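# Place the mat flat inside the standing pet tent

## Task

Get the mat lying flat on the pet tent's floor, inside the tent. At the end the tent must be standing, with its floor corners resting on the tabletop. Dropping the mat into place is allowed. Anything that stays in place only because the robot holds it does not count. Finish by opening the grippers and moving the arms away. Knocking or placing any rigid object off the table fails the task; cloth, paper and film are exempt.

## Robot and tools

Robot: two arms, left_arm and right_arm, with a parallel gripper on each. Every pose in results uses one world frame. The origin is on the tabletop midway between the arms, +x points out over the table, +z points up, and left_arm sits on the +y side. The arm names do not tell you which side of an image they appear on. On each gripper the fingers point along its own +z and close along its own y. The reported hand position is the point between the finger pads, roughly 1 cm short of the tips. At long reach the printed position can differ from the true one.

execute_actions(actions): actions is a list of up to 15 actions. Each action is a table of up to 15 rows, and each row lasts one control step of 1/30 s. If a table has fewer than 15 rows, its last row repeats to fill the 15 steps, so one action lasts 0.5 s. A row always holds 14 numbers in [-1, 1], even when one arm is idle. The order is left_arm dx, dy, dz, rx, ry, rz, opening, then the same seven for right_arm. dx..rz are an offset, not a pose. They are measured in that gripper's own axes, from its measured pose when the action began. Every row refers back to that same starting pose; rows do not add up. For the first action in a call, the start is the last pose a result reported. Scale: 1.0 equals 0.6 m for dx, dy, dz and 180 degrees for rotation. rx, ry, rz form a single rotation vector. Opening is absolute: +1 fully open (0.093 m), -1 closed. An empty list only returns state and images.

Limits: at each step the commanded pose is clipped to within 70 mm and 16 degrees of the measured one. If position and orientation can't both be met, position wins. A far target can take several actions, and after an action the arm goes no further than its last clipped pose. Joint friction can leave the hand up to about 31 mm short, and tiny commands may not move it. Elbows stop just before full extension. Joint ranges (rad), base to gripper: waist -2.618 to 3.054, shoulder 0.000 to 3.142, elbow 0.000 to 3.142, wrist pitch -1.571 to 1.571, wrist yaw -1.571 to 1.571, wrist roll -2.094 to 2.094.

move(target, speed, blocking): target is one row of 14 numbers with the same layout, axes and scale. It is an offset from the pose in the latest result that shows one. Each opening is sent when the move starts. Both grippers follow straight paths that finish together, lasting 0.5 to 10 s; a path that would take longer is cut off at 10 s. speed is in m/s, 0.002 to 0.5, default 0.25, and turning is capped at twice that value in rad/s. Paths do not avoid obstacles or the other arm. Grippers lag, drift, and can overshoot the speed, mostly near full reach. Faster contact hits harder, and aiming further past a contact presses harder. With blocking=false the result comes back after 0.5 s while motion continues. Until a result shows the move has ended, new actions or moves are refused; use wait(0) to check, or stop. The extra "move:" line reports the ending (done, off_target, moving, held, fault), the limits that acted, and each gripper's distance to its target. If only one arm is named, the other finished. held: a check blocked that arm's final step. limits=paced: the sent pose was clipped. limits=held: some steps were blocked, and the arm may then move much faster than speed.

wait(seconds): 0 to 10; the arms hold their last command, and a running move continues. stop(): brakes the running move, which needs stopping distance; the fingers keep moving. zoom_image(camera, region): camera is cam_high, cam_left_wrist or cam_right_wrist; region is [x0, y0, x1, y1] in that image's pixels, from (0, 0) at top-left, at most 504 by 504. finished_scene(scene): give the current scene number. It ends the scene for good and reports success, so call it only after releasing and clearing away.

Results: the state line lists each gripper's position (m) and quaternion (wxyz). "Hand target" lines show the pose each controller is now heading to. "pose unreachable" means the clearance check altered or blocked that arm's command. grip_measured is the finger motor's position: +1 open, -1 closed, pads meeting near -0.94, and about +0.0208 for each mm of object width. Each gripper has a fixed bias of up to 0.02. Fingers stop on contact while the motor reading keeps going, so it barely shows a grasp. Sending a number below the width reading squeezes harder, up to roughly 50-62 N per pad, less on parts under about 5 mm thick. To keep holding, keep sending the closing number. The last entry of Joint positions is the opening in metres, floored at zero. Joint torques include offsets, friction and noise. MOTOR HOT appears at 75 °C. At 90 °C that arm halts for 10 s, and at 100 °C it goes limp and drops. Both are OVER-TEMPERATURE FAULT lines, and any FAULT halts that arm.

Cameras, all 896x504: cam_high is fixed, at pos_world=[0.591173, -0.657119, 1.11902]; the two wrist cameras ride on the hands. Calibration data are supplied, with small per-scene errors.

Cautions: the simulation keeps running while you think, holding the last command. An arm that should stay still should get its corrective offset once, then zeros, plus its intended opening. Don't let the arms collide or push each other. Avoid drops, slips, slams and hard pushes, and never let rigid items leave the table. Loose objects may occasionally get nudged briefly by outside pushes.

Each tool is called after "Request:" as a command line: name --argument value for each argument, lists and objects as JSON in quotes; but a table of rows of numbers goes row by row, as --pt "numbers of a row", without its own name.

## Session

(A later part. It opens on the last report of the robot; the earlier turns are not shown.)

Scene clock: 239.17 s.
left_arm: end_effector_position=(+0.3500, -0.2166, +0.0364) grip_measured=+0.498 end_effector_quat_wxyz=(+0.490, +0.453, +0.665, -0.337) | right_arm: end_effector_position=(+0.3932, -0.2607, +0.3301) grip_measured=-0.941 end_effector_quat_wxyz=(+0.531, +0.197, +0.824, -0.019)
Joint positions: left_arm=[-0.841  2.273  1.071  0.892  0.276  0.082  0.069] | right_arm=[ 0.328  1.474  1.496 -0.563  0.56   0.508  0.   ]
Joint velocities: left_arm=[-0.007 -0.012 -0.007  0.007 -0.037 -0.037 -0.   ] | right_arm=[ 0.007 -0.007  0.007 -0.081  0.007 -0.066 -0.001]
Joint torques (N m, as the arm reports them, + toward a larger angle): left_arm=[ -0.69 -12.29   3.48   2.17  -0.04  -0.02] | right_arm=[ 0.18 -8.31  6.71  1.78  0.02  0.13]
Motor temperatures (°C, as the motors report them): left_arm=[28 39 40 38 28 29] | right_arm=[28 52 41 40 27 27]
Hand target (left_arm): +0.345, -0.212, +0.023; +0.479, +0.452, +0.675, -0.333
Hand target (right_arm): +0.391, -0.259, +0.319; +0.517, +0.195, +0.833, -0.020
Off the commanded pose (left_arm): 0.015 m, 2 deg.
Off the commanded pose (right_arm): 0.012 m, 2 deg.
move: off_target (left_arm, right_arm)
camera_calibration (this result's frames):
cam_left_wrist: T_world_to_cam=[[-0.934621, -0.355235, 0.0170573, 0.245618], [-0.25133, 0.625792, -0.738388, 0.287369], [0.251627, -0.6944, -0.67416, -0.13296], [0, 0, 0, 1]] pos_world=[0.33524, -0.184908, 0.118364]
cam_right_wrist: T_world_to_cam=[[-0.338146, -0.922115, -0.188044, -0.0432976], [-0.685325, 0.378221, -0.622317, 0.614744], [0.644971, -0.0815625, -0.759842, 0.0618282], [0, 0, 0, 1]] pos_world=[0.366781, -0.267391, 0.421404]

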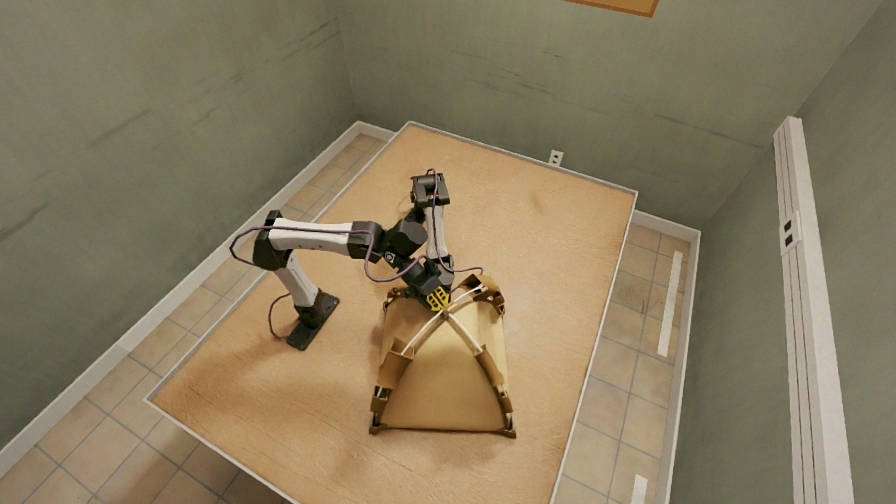

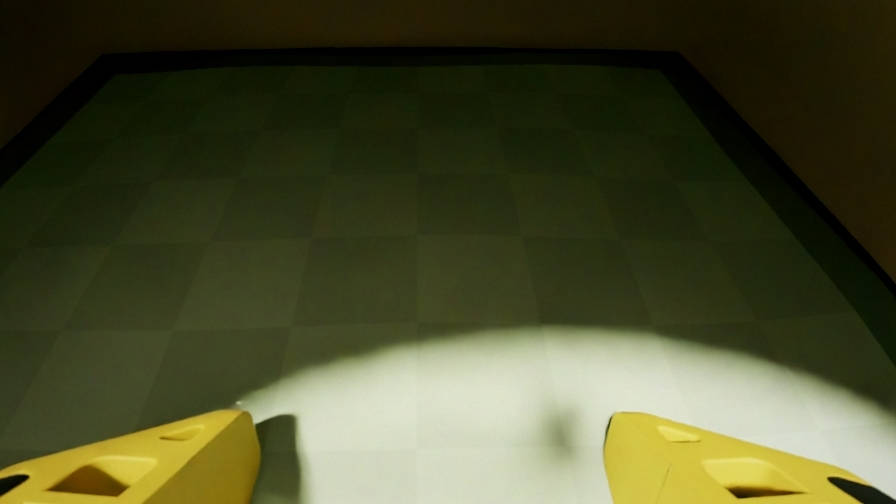

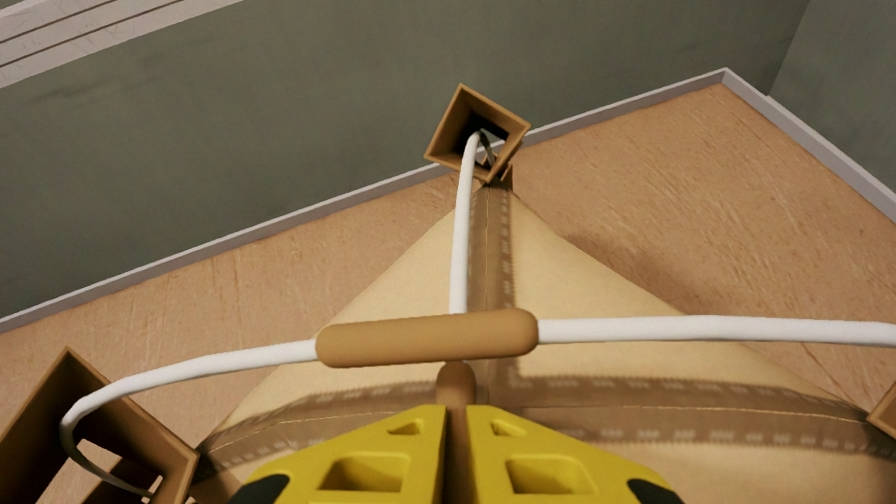

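Request:
move --target '[-0.045,0.015,-0.01,0.0,-0.04,0.0,0.5, 0,0,0,0,0,0,0.4]' --speed 0.08

Request:
move --target '[0,0.0,-0.25,0.0,0,0.0,0.5, -0.12,0,-0.12,0,0,0,0.4]' --speed 0.15

Scene clock: 241.00 s.
left_arm: end_effector_position=(+0.3591, -0.2183, +0.0645) grip_measured=+0.498 end_effector_quat_wxyz=(+0.531, +0.433, +0.633, -0.360) | right_arm: end_effector_position=(+0.3934, -0.2606, +0.3304) grip_measured=+0.399 end_effector_quat_wxyz=(+0.531, +0.197, +0.824, -0.019)
Joint positions: left_arm=[-0.824  2.273  1.071  1.015  0.295  0.06   0.069] | right_arm=[ 0.328  1.474  1.496 -0.562  0.56   0.508  0.064]
Joint velocities: left_arm=[ 0.017 -0.007 -0.022  0.037 -0.037 -0.037  0.001] | right_arm=[-0.017  0.007  0.007  0.007  0.007 -0.037 -0.   ]
Joint torques (N m, as the arm reports them, + toward a larger angle): left_arm=[  0.23 -13.04   4.33   2.27   0.15  -0.09] | right_arm=[-0.16 -8.43  8.21  1.93  0.13  0.05]
Motor temperatures (°C, as the motors report them): left_arm=[28 39 40 38 28 29] | right_arm=[28 52 41 40 27 27]
Hand target (left_arm): +0.359, -0.215, +0.064; +0.531, +0.432, +0.632, -0.364
Hand target (right_arm): +0.393, -0.261, +0.330; +0.530, +0.197, +0.824, -0.019
Off the commanded pose (left_arm): 0.003 m, 1 deg.
Off the commanded pose (right_arm): 0.000 m, 0 deg.
move: done
camera_calibration (this result's frames):
cam_left_wrist: T_world_to_cam=[[-0.934236, -0.356588, 0.00694374, 0.253248], [-0.212893, 0.541935, -0.813009, 0.284229], [0.286146, -0.76102, -0.58221, -0.150312], [0, 0, 0, 1]] pos_world=[0.340115, -0.178119, 0.141809]
cam_right_wrist: T_world_to_cam=[[-0.338012, -0.921895, -0.18936, -0.0426956], [-0.684316, 0.378876, -0.623029, 0.615016], [0.646111, -0.0810094, -0.758932, 0.0613408], [0, 0, 0, 1]] pos_world=[0.3668, -0.267406, 0.421641]

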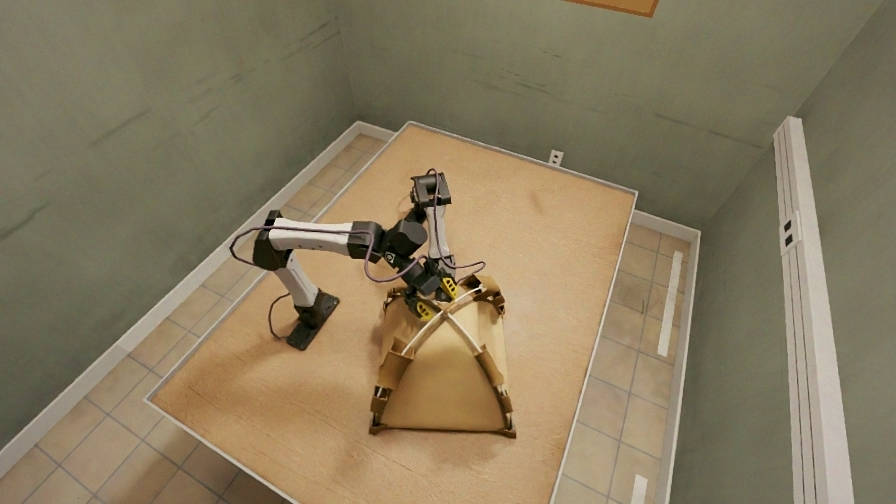

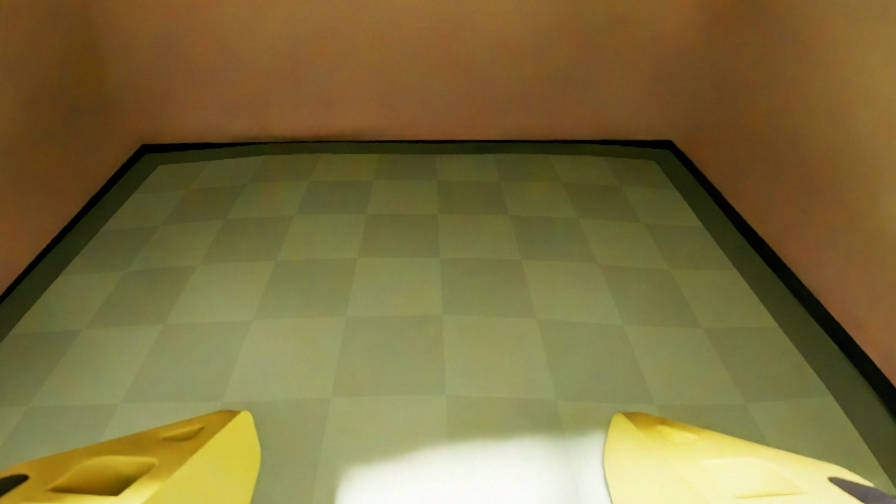

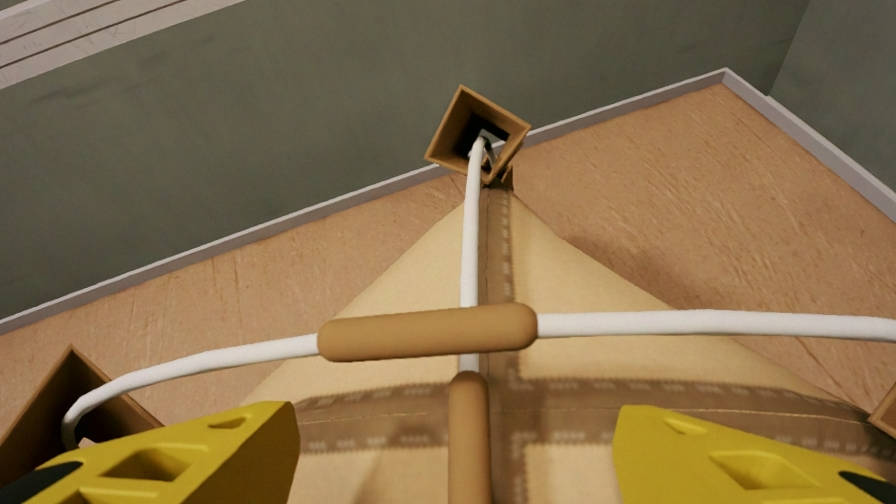

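Scene clock: 242.63 s.
left_arm: end_effector_position=(+0.3074, -0.0862, +0.0901) grip_measured=+0.498 end_effector_quat_wxyz=(+0.527, +0.432, +0.639, -0.357) | right_arm: end_effector_position=(+0.3573, -0.2692, +0.4327) grip_measured=+0.399 end_effector_quat_wxyz=(+0.542, +0.201, +0.816, -0.013)
Joint positions: left_arm=[-0.674  1.864  0.49   1.162  0.436  0.089  0.069] | right_arm=[ 0.347  1.513  1.968 -0.97   0.581  0.518  0.064]
Joint velocities: left_arm=[-0.002 -0.002  0.007  0.007 -0.007 -0.007 -0.001] | right_arm=[-0.012 -0.012  0.002 -0.066 -0.007  0.022 -0.001]
Joint torques (N m, as the arm reports them, + toward a larger angle): left_arm=[ 0.21 -9.91  2.91  2.21  0.22  0.07] | right_arm=[ 0.74 -5.56  7.94  1.71  0.17  0.12]
Motor temperatures (°C, as the motors report them): left_arm=[28 40 40 38 28 29] | right_arm=[28 52 41 40 27 27]
Hand target (left_arm): +0.304, -0.082, +0.094; +0.531, +0.434, +0.633, -0.359
Hand target (right_arm): +0.359, -0.265, +0.426; +0.531, +0.198, +0.824, -0.018
Off the commanded pose (left_arm): 0.006 m, 1 deg.
Off the commanded pose (right_arm): 0.008 m, 2 deg.
move: done
camera_calibration (this result's frames):
cam_left_wrist: T_world_to_cam=[[-0.93162, -0.363184, 0.0135102, 0.249954], [-0.225388, 0.548193, -0.80541, 0.226148], [0.285106, -0.75338, -0.592565, -0.0181647], [0, 0, 0, 1]] pos_world=[0.289012, -0.0468784, 0.168001]
cam_right_wrist: T_world_to_cam=[[-0.334493, -0.919521, -0.206389, -0.0366601], [-0.665358, 0.385523, -0.639273, 0.659346], [0.667393, -0.0765092, -0.740765, 0.14737], [0, 0, 0, 1]] pos_world=[0.328085, -0.276628, 0.523102]

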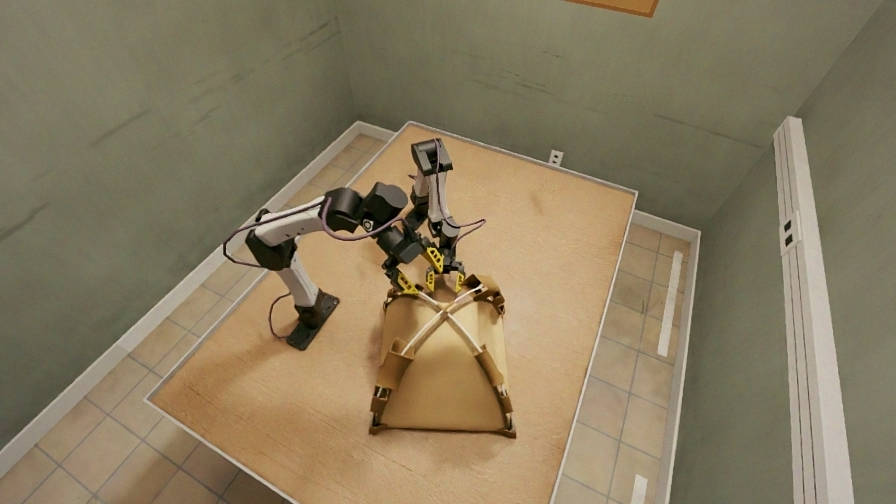

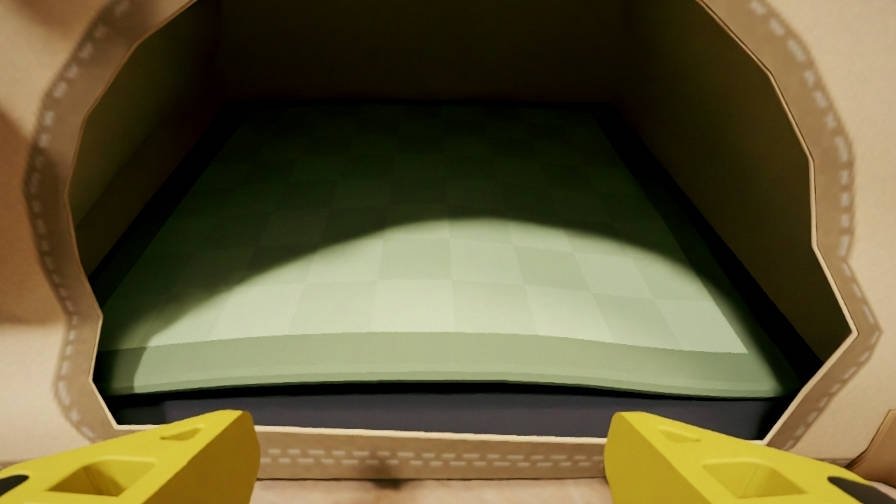

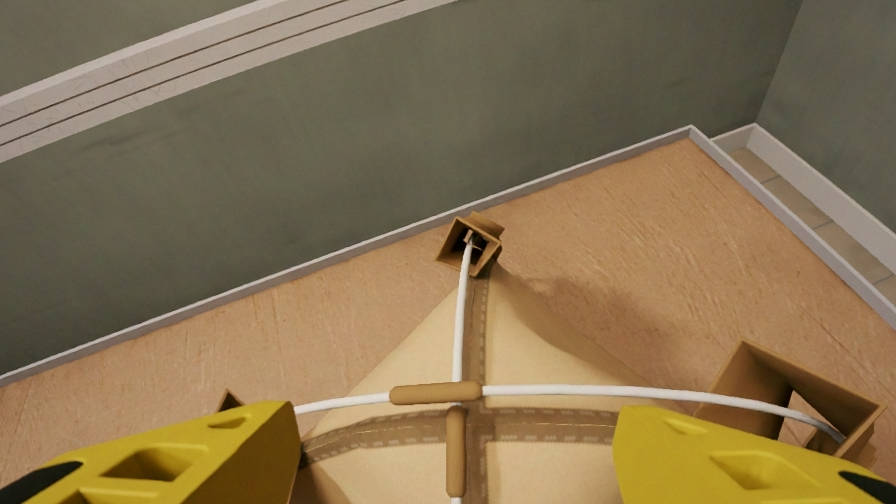

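Request:
zoom_image --camera "cam_left_wrist" --region '[200, 300, 700, 480]'

Request:
zoom_image --camera "cam_high" --region '[350, 260, 550, 450]'

Region (200, 300, 700, 480) of cam_left_wrist's 896x504 image, scaled by 1.008, with more detail than that image has; it fills the top 181 rows of this view, and the rest is white.

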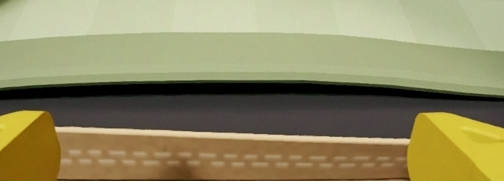

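Region (350, 260, 550, 450) of cam_high's 896x504 image, scaled by 2.520, with more detail than that image has; it fills the top 479 rows of this view, and the rest is white.

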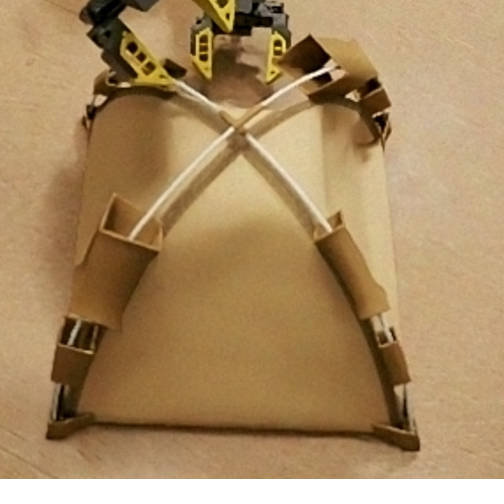

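Request:
move --target '[0.017,0.0,0.185,0.0,0,0.0,-0.3, 0.0,0,-0.25,0,0,0,0.4]' --speed 0.15

Request:
move --target '[0.065,0.0,0.012,0.0,0.075,0.0,-0.3, 0.0,0,0,0,0,0,0.4]' --speed 0.08

Scene clock: 245.87 s.
left_arm: end_effector_position=(+0.3444, -0.1793, +0.0558) grip_measured=-0.298 end_effector_quat_wxyz=(+0.523, +0.435, +0.639, -0.358) | right_arm: end_effector_position=(+0.2275, -0.2378, +0.5019) grip_measured=+0.399 end_effector_quat_wxyz=(+0.571, +0.195, +0.797, +0.019)
Joint positions: left_arm=[-0.789  2.206  0.89   1.108  0.331  0.066  0.031] | right_arm=[ 0.811  1.477  2.367 -1.53   0.951  0.818  0.064]
Joint velocities: left_arm=[-0.007  0.002  0.007  0.022  0.081  0.066 -0.001] | right_arm=[-0.012 -0.002  0.012 -0.051 -0.066  0.007 -0.001]
Joint torques (N m, as the arm reports them, + toward a larger angle): left_arm=[ -0.69 -10.87   6.19   2.05  -0.08  -0.04] | right_arm=[ 0.66 -3.28  3.84  1.43  0.31  0.13]
Motor temperatures (°C, as the motors report them): left_arm=[28 40 40 39 28 29] | right_arm=[28 51 41 40 27 27]
Hand target (left_arm): +0.347, -0.185, +0.057; +0.526, +0.431, +0.639, -0.358
Hand target (right_arm): +0.227, -0.235, +0.496; +0.565, +0.188, +0.803, +0.009
Off the commanded pose (left_arm): 0.008 m, 1 deg.
Off the commanded pose (right_arm): 0.009 m, 5 deg.
joint sent to its limit (right arm) — the command would take joint 4 (wrist pitch) past its lower limit, so that joint was sent only as far as its limit.
move: off_target (right_arm)
camera_calibration (this result's frames):
cam_left_wrist: T_world_to_cam=[[-0.934253, -0.356318, 0.0144292, 0.253166], [-0.223486, 0.553483, -0.802316, 0.258], [0.277893, -0.752791, -0.596725, -0.116332], [0, 0, 0, 1]] pos_world=[0.326508, -0.140165, 0.133926]
cam_right_wrist: T_world_to_cam=[[-0.280809, -0.923029, -0.262989, -0.0215594], [-0.626499, 0.383869, -0.678339, 0.615513], [0.72708, -0.0257212, -0.686071, 0.258697], [0, 0, 0, 1]] pos_world=[0.191472, -0.249523, 0.589341]

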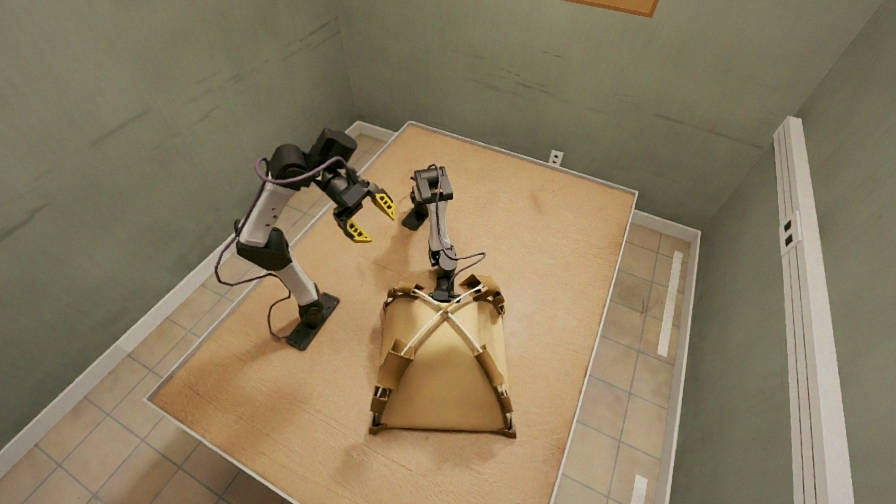

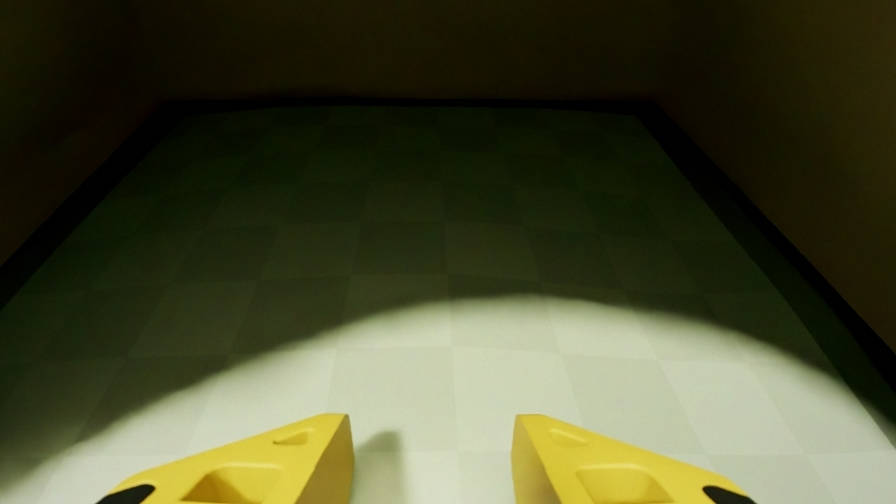

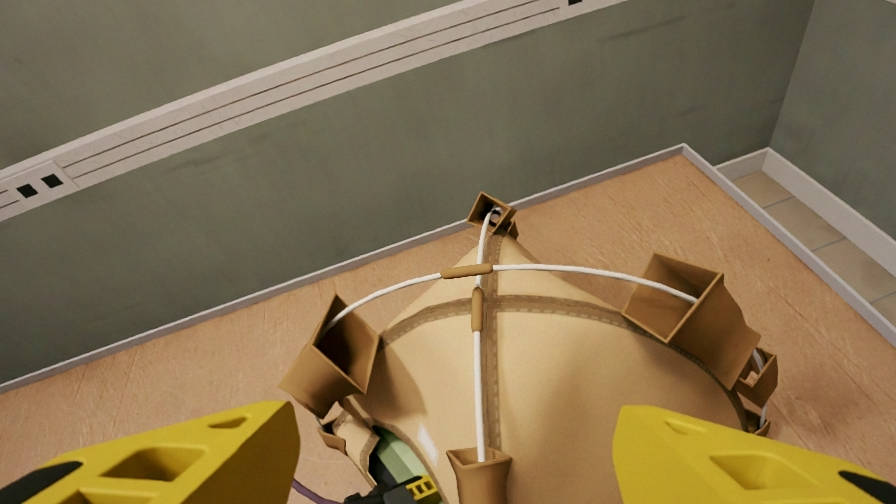

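Scene clock: 247.80 s.
left_arm: end_effector_position=(+0.3462, -0.1831, +0.0334) grip_measured=-0.298 end_effector_quat_wxyz=(+0.470, +0.464, +0.677, -0.324) | right_arm: end_effector_position=(+0.2275, -0.2378, +0.5019) grip_measured=+0.399 end_effector_quat_wxyz=(+0.571, +0.195, +0.797, +0.019)
Joint positions: left_arm=[-0.795  2.185  0.958  0.853  0.317  0.119  0.031] | right_arm=[ 0.811  1.477  2.367 -1.53   0.951  0.818  0.064]
Joint velocities: left_arm=[-0.022 -0.007  0.017 -0.007 -0.051 -0.007 -0.   ] | right_arm=[-0.022 -0.012 -0.002 -0.051 -0.007  0.051  0.001]
Joint torques (N m, as the arm reports them, + toward a larger angle): left_arm=[ -0.45 -11.96   5.34   1.32  -0.12   0.18] | right_arm=[-0.24 -3.88  4.4   1.67  0.29  0.04]
Motor temperatures (°C, as the motors report them): left_arm=[28 40 40 38 28 29] | right_arm=[28 51 41 40 27 27]
Hand target (left_arm): +0.344, -0.178, +0.017; +0.445, +0.472, +0.696, -0.306
Hand target (right_arm): +0.228, -0.238, +0.502; +0.571, +0.195, +0.797, +0.019
Off the commanded pose (left_arm): 0.018 m, 4 deg.
Off the commanded pose (right_arm): 0.000 m, 0 deg.
move: off_target (left_arm)
camera_calibration (this result's frames):
cam_left_wrist: T_world_to_cam=[[-0.93623, -0.351061, 0.0151755, 0.255466], [-0.261057, 0.665996, -0.698783, 0.272683], [0.235209, -0.658183, -0.715173, -0.0970261], [0, 0, 0, 1]] pos_world=[0.333182, -0.155783, 0.117279]
cam_right_wrist: T_world_to_cam=[[-0.280809, -0.923029, -0.262989, -0.0215594], [-0.626499, 0.383869, -0.678339, 0.615513], [0.72708, -0.0257212, -0.686071, 0.258697], [0, 0, 0, 1]] pos_world=[0.191472, -0.249523, 0.589341]

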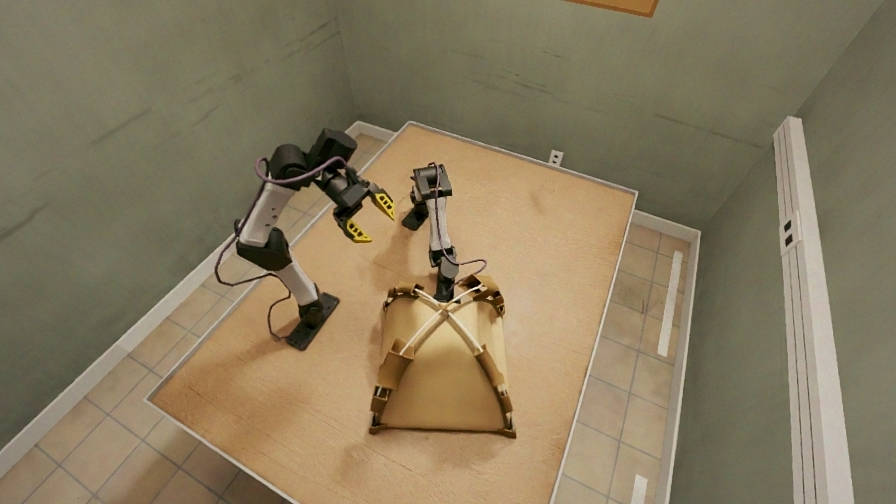

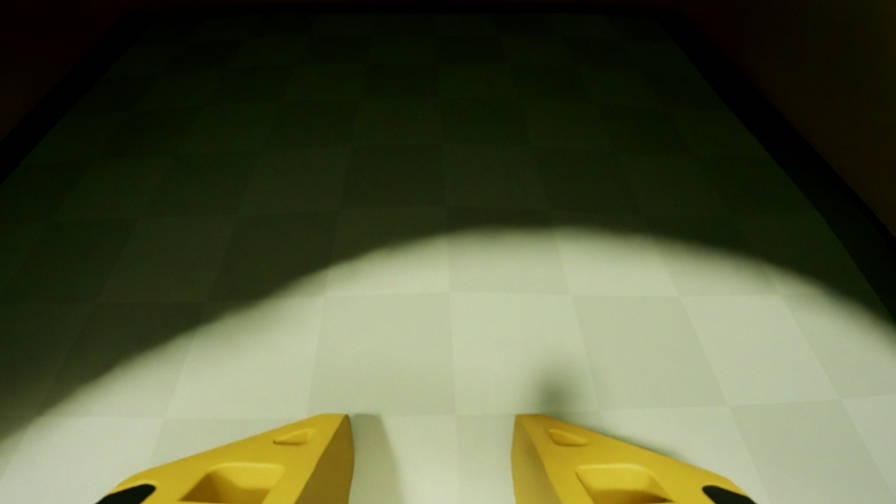

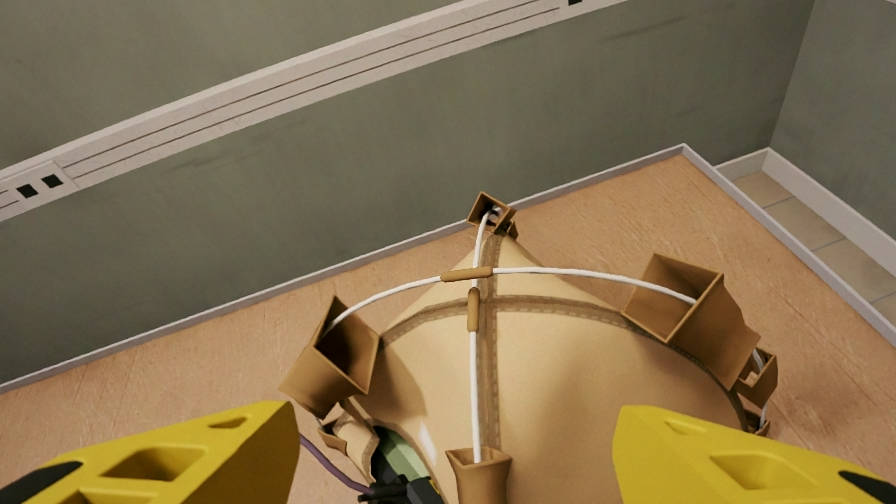

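Request:
move --target '[-0.055,0.0,-0.015,0.0,-0.05,0.0,-0.3, 0.0,0,0,0,0,0,0.4]' --speed 0.08

Request:
move --target '[0,0.0,-0.2,0.0,0,0.0,0.5, 0.0,0,0,0,0,0,0.4]' --speed 0.15

Scene clock: 249.83 s.
left_arm: end_effector_position=(+0.3501, -0.1895, +0.0673) grip_measured=-0.298 end_effector_quat_wxyz=(+0.523, +0.439, +0.638, -0.354) | right_arm: end_effector_position=(+0.2275, -0.2378, +0.5019) grip_measured=+0.399 end_effector_quat_wxyz=(+0.571, +0.195, +0.797, +0.019)
Joint positions: left_arm=[-0.795  2.185  0.943  1.027  0.325  0.077  0.031] | right_arm=[ 0.811  1.477  2.367 -1.53   0.951  0.818  0.064]
Joint velocities: left_arm=[ 0.007 -0.007  0.007  0.066  0.051  0.007 -0.   ] | right_arm=[-0.017  0.002  0.002 -0.007  0.007 -0.037 -0.001]
Joint torques (N m, as the arm reports them, + toward a larger angle): left_arm=[  0.   -12.77   3.57   2.24   0.18  -0.04] | right_arm=[-0.21 -3.88  4.43  1.66  0.29  0.04]
Motor temperatures (°C, as the motors report them): left_arm=[28 40 40 38 28 29] | right_arm=[28 50 41 40 27 27]
Hand target (left_arm): +0.347, -0.186, +0.067; +0.522, +0.439, +0.637, -0.359
Hand target (right_arm): +0.228, -0.238, +0.502; +0.571, +0.195, +0.797, +0.019
Off the commanded pose (left_arm): 0.005 m, 1 deg.
Off the commanded pose (right_arm): 0.000 m, 0 deg.
move: done
camera_calibration (this result's frames):
cam_left_wrist: T_world_to_cam=[[-0.93515, -0.354225, 0.00431555, 0.256118], [-0.216303, 0.561306, -0.798842, 0.272824], [0.280547, -0.747971, -0.601525, -0.118464], [0, 0, 0, 1]] pos_world=[0.331756, -0.151022, 0.145579]
cam_right_wrist: T_world_to_cam=[[-0.280809, -0.923029, -0.262989, -0.0215594], [-0.626499, 0.383869, -0.678339, 0.615513], [0.72708, -0.0257212, -0.686071, 0.258697], [0, 0, 0, 1]] pos_world=[0.191472, -0.249523, 0.589341]

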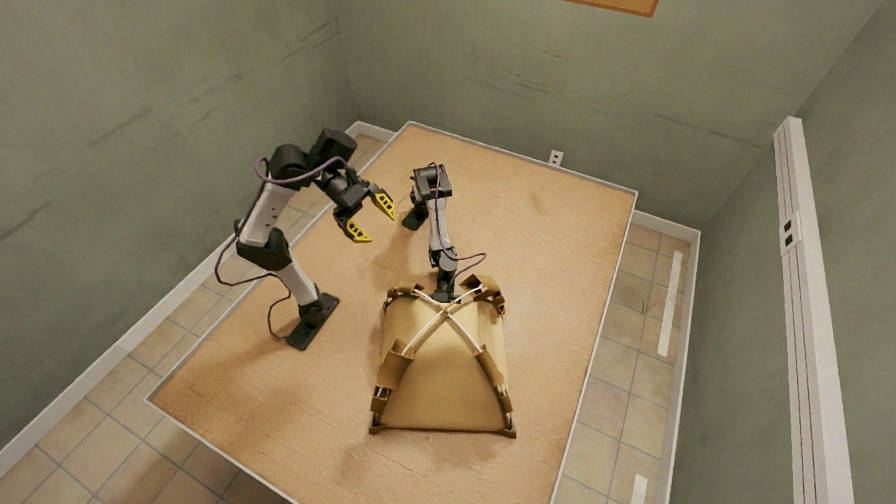

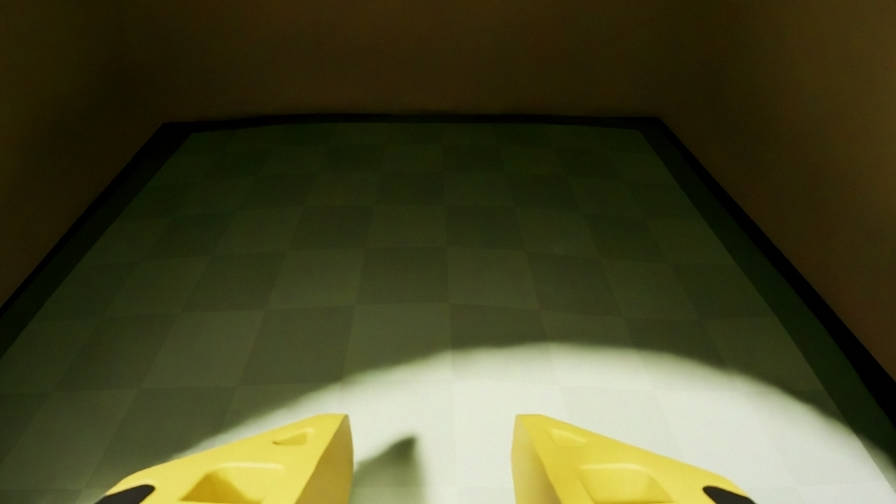

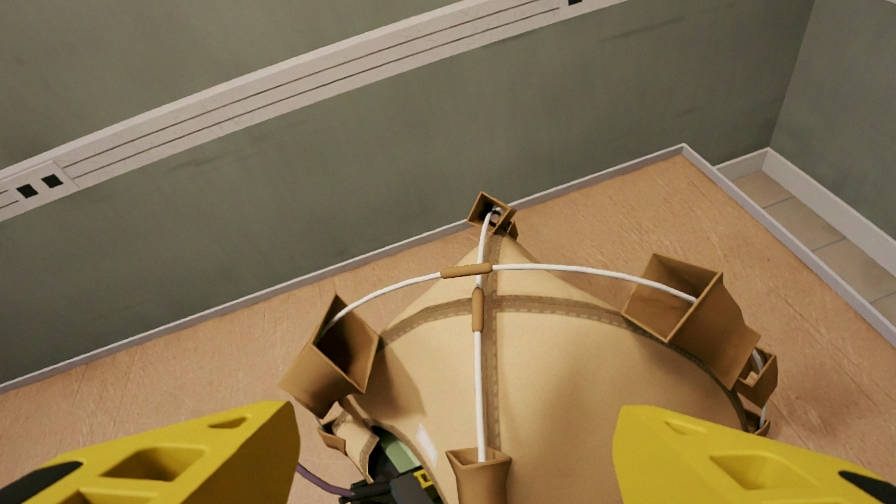

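Scene clock: 251.07 s.
left_arm: end_effector_position=(+0.3102, -0.0849, +0.0904) grip_measured=+0.498 end_effector_quat_wxyz=(+0.520, +0.437, +0.644, -0.351) | right_arm: end_effector_position=(+0.2275, -0.2378, +0.5019) grip_measured=+0.399 end_effector_quat_wxyz=(+0.571, +0.195, +0.797, +0.019)
Joint positions: left_arm=[-0.664  1.84   0.503  1.1    0.444  0.105  0.069] | right_arm=[ 0.811  1.477  2.367 -1.53   0.951  0.818  0.064]
Joint velocities: left_arm=[ 0.017  0.002 -0.002  0.066 -0.007  0.007  0.   ] | right_arm=[-0.007  0.002 -0.012 -0.022  0.022 -0.007  0.   ]
Joint torques (N m, as the arm reports them, + toward a larger angle): left_arm=[ 0.2  -9.8   3.13  2.18  0.23  0.07] | right_arm=[-0.26 -3.89  4.41  1.65  0.28  0.05]
Motor temperatures (°C, as the motors report them): left_arm=[28 40 40 39 28 29] | right_arm=[28 50 41 40 27 27]
Hand target (left_arm): +0.307, -0.081, +0.094; +0.524, +0.440, +0.638, -0.353
Hand target (right_arm): +0.228, -0.238, +0.502; +0.571, +0.195, +0.797, +0.019
Off the commanded pose (left_arm): 0.006 m, 1 deg.
Off the commanded pose (right_arm): 0.000 m, 0 deg.
move: done
camera_calibration (this result's frames):
cam_left_wrist: T_world_to_cam=[[-0.932029, -0.362248, 0.0099181, 0.253585], [-0.228465, 0.566134, -0.79202, 0.227528], [0.281293, -0.740452, -0.610414, -0.0138885], [0, 0, 0, 1]] pos_world=[0.292237, -0.0472348, 0.169214]
cam_right_wrist: T_world_to_cam=[[-0.280809, -0.923029, -0.262989, -0.0215594], [-0.626499, 0.383869, -0.678339, 0.615513], [0.72708, -0.0257212, -0.686071, 0.258697], [0, 0, 0, 1]] pos_world=[0.191472, -0.249523, 0.589341]

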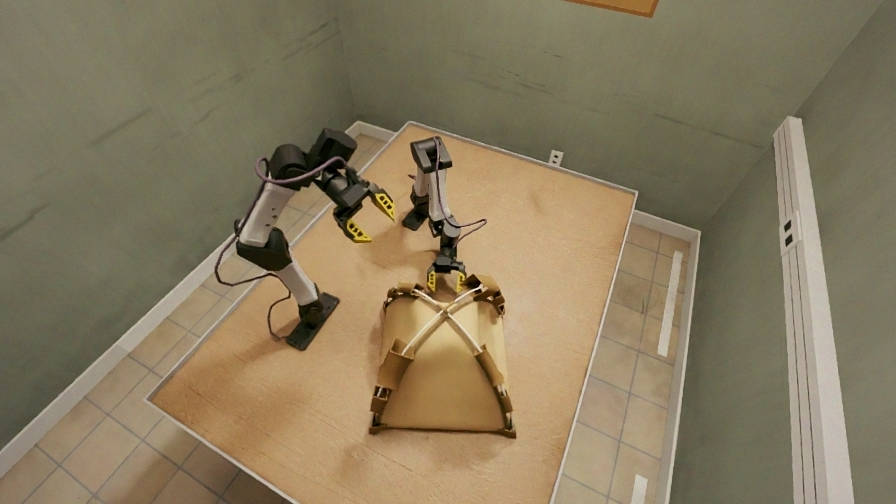

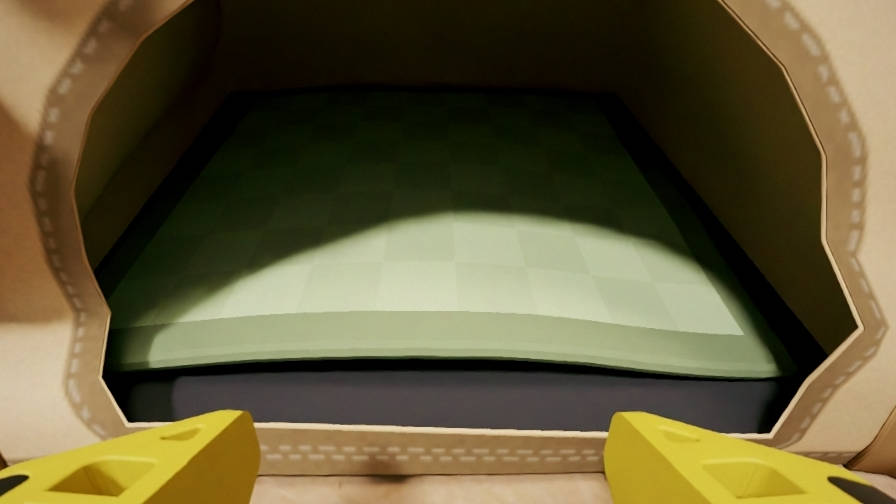

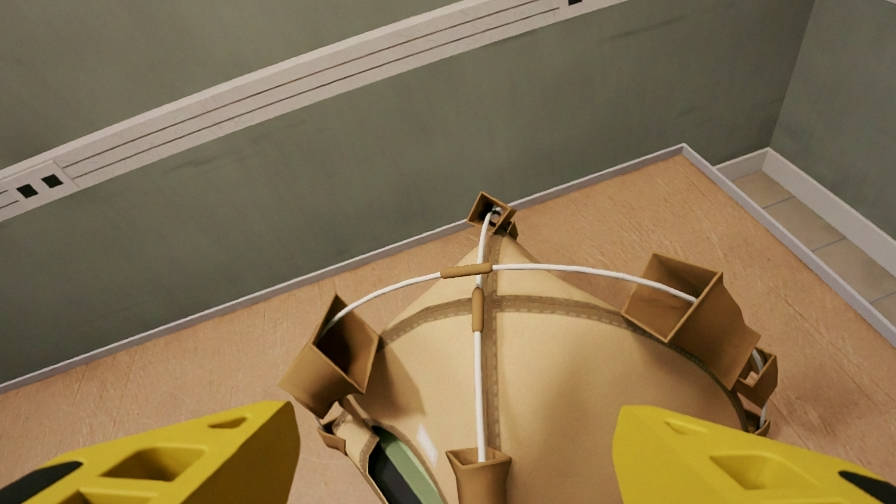

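Request:
execute_actions --actions '[]'

Scene clock: 251.90 s.
left_arm: end_effector_position=(+0.3098, -0.0850, +0.0905) grip_measured=+0.498 end_effector_quat_wxyz=(+0.520, +0.438, +0.644, -0.352) | right_arm: end_effector_position=(+0.2275, -0.2378, +0.5019) grip_measured=+0.399 end_effector_quat_wxyz=(+0.571, +0.195, +0.797, +0.019)
Joint positions: left_arm=[-0.664  1.84   0.503  1.1    0.446  0.106  0.069] | right_arm=[ 0.811  1.477  2.367 -1.53   0.951  0.818  0.064]
Joint velocities: left_arm=[-0.002 -0.007 -0.007  0.037  0.007 -0.022 -0.001] | right_arm=[-0.002  0.007 -0.022  0.051  0.037 -0.007  0.   ]
Joint torques (N m, as the arm reports them, + toward a larger angle): left_arm=[ 0.21 -9.87  3.08  2.18  0.21  0.08] | right_arm=[-0.19 -3.92  4.35  1.66  0.27  0.06]
Motor temperatures (°C, as the motors report them): left_arm=[28 40 39 39 28 29] | right_arm=[28 50 41 40 27 27]
Hand target (left_arm): +0.307, -0.081, +0.094; +0.524, +0.440, +0.638, -0.353
Hand target (right_arm): +0.228, -0.238, +0.502; +0.571, +0.195, +0.797, +0.019
Off the commanded pose (left_arm): 0.006 m, 1 deg.
Off the commanded pose (right_arm): 0.000 m, 0 deg.
camera_calibration (this result's frames):
cam_left_wrist: T_world_to_cam=[[-0.932862, -0.360096, 0.010026, 0.253632], [-0.227171, 0.566452, -0.792165, 0.227203], [0.279576, -0.741258, -0.610225, -0.0134299], [0, 0, 0, 1]] pos_world=[0.291972, -0.0473227, 0.169244]
cam_right_wrist: T_world_to_cam=[[-0.280809, -0.923029, -0.262989, -0.0215594], [-0.626499, 0.383869, -0.678339, 0.615513], [0.72708, -0.0257212, -0.686071, 0.258697], [0, 0, 0, 1]] pos_world=[0.191472, -0.249523, 0.589341]

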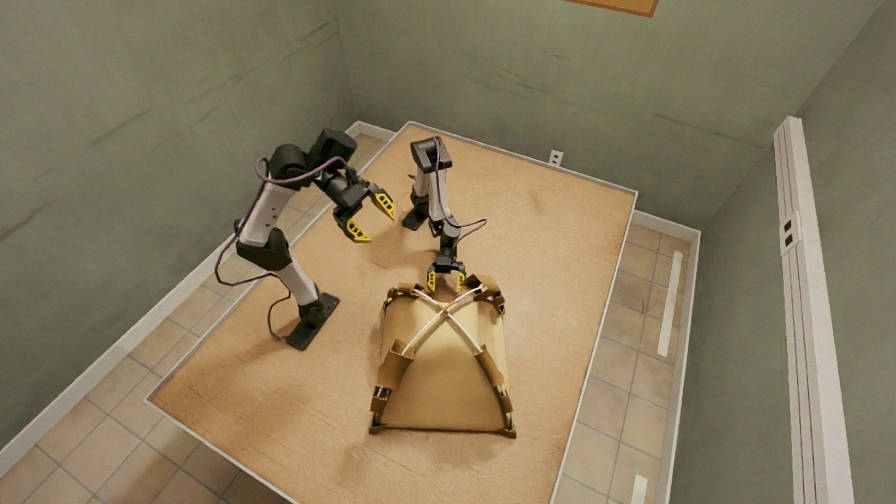

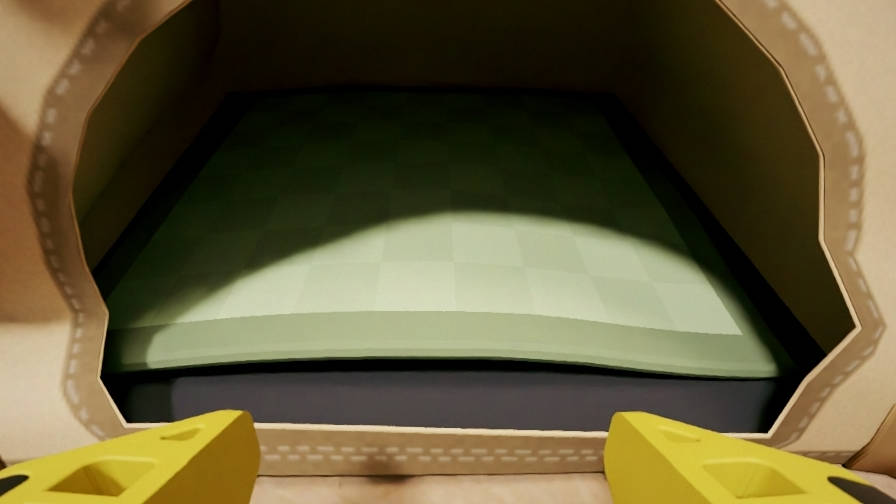

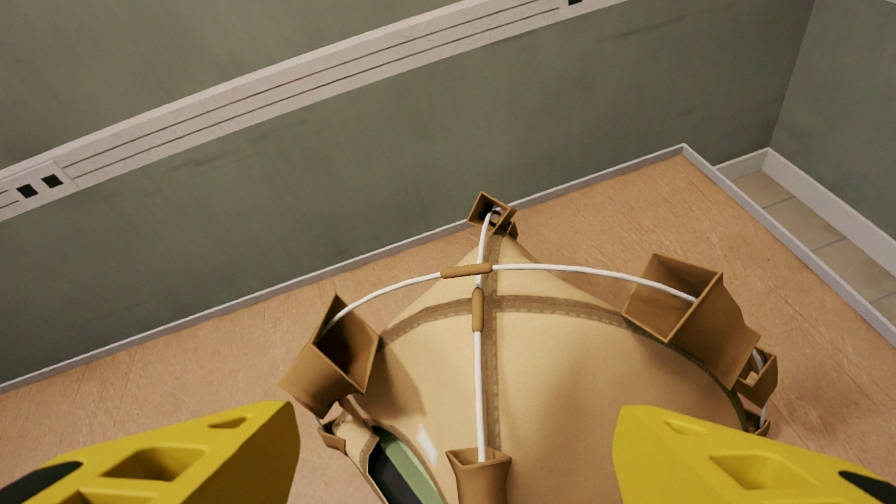

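Request:
move --target '[-0.15,0.08,-0.2,0,0.12,0,0.5, 0,0,0,0,0,0,0.4]' --speed 0.2

Scene clock: 254.33 s.
left_arm: end_effector_position=(+0.3154, +0.0240, +0.2000) grip_measured=+0.498 end_effector_quat_wxyz=(+0.387, +0.493, +0.735, -0.261) | right_arm: end_effector_position=(+0.2275, -0.2378, +0.5019) grip_measured=+0.399 end_effector_quat_wxyz=(+0.571, +0.195, +0.797, +0.019)
Joint positions: left_arm=[-0.361  1.247  0.935 -0.441  0.599  0.483  0.069] | right_arm=[ 0.811  1.477  2.367 -1.53   0.951  0.818  0.064]
Joint velocities: left_arm=[-0.002 -0.022  0.007  0.037  0.051  0.007  0.   ] | right_arm=[ 0.002  0.012 -0.007 -0.007 -0.051  0.066  0.   ]
Joint torques (N m, as the arm reports them, + toward a larger angle): left_arm=[ 0.15 -4.    8.75  1.61  0.41  0.05] | right_arm=[-0.19 -3.98  4.39  1.67  0.27  0.05]
Motor temperatures (°C, as the motors report them): left_arm=[28 40 40 39 28 29] | right_arm=[28 50 41 40 27 27]
Hand target (left_arm): +0.320, +0.023, +0.206; +0.391, +0.495, +0.730, -0.263
Hand target (right_arm): +0.228, -0.238, +0.502; +0.571, +0.195, +0.797, +0.019
Off the commanded pose (left_arm): 0.005 m, 1 deg.
Off the commanded pose (right_arm): 0.000 m, 0 deg.
move: done
camera_calibration (this result's frames):
cam_left_wrist: T_world_to_cam=[[-0.926983, -0.374719, 0.016978, 0.294036], [-0.331638, 0.79758, -0.503867, 0.223234], [0.175267, -0.472706, -0.863615, 0.209824], [0, 0, 0, 1]] pos_world=[0.309824, 0.031319, 0.288695]
cam_right_wrist: T_world_to_cam=[[-0.280809, -0.923029, -0.262989, -0.0215594], [-0.626499, 0.383869, -0.678339, 0.615513], [0.72708, -0.0257212, -0.686071, 0.258697], [0, 0, 0, 1]] pos_world=[0.191472, -0.249523, 0.589341]

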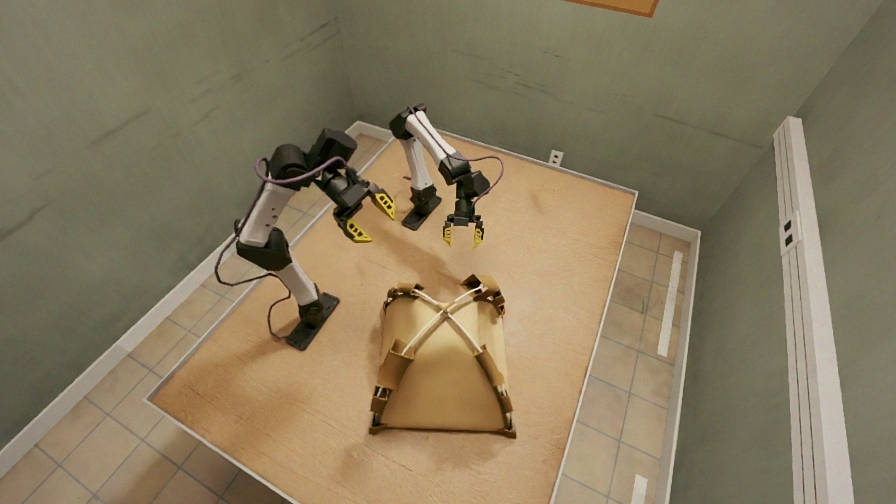

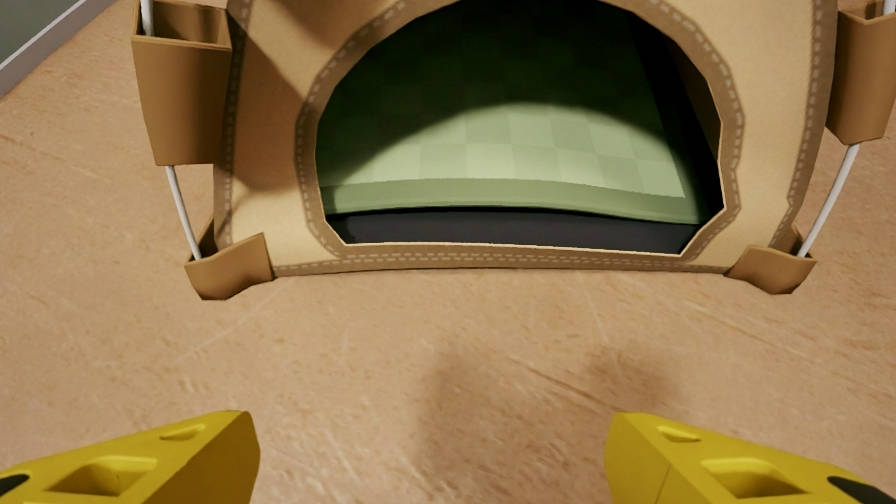

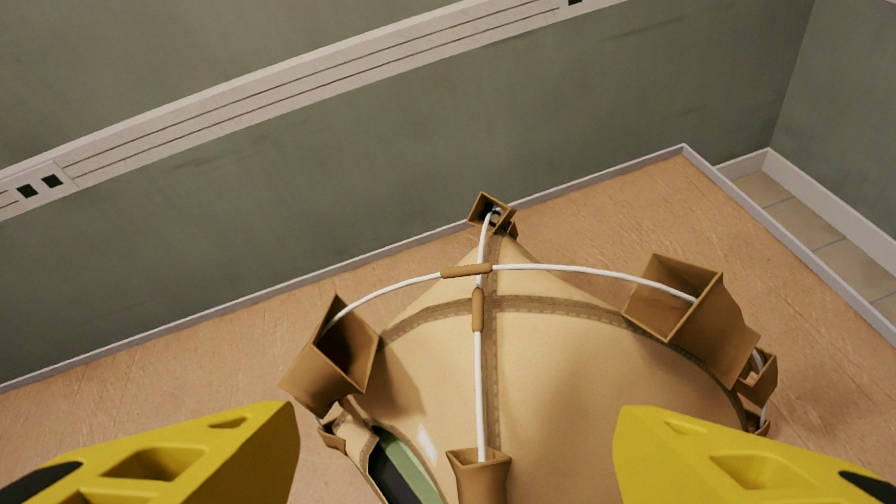

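The mat is lying inside the tent, the tent is standing with its poles in their pockets, and both arms are clear.

Request:
finished_scene --scene 2

The scene is finished: the task was done.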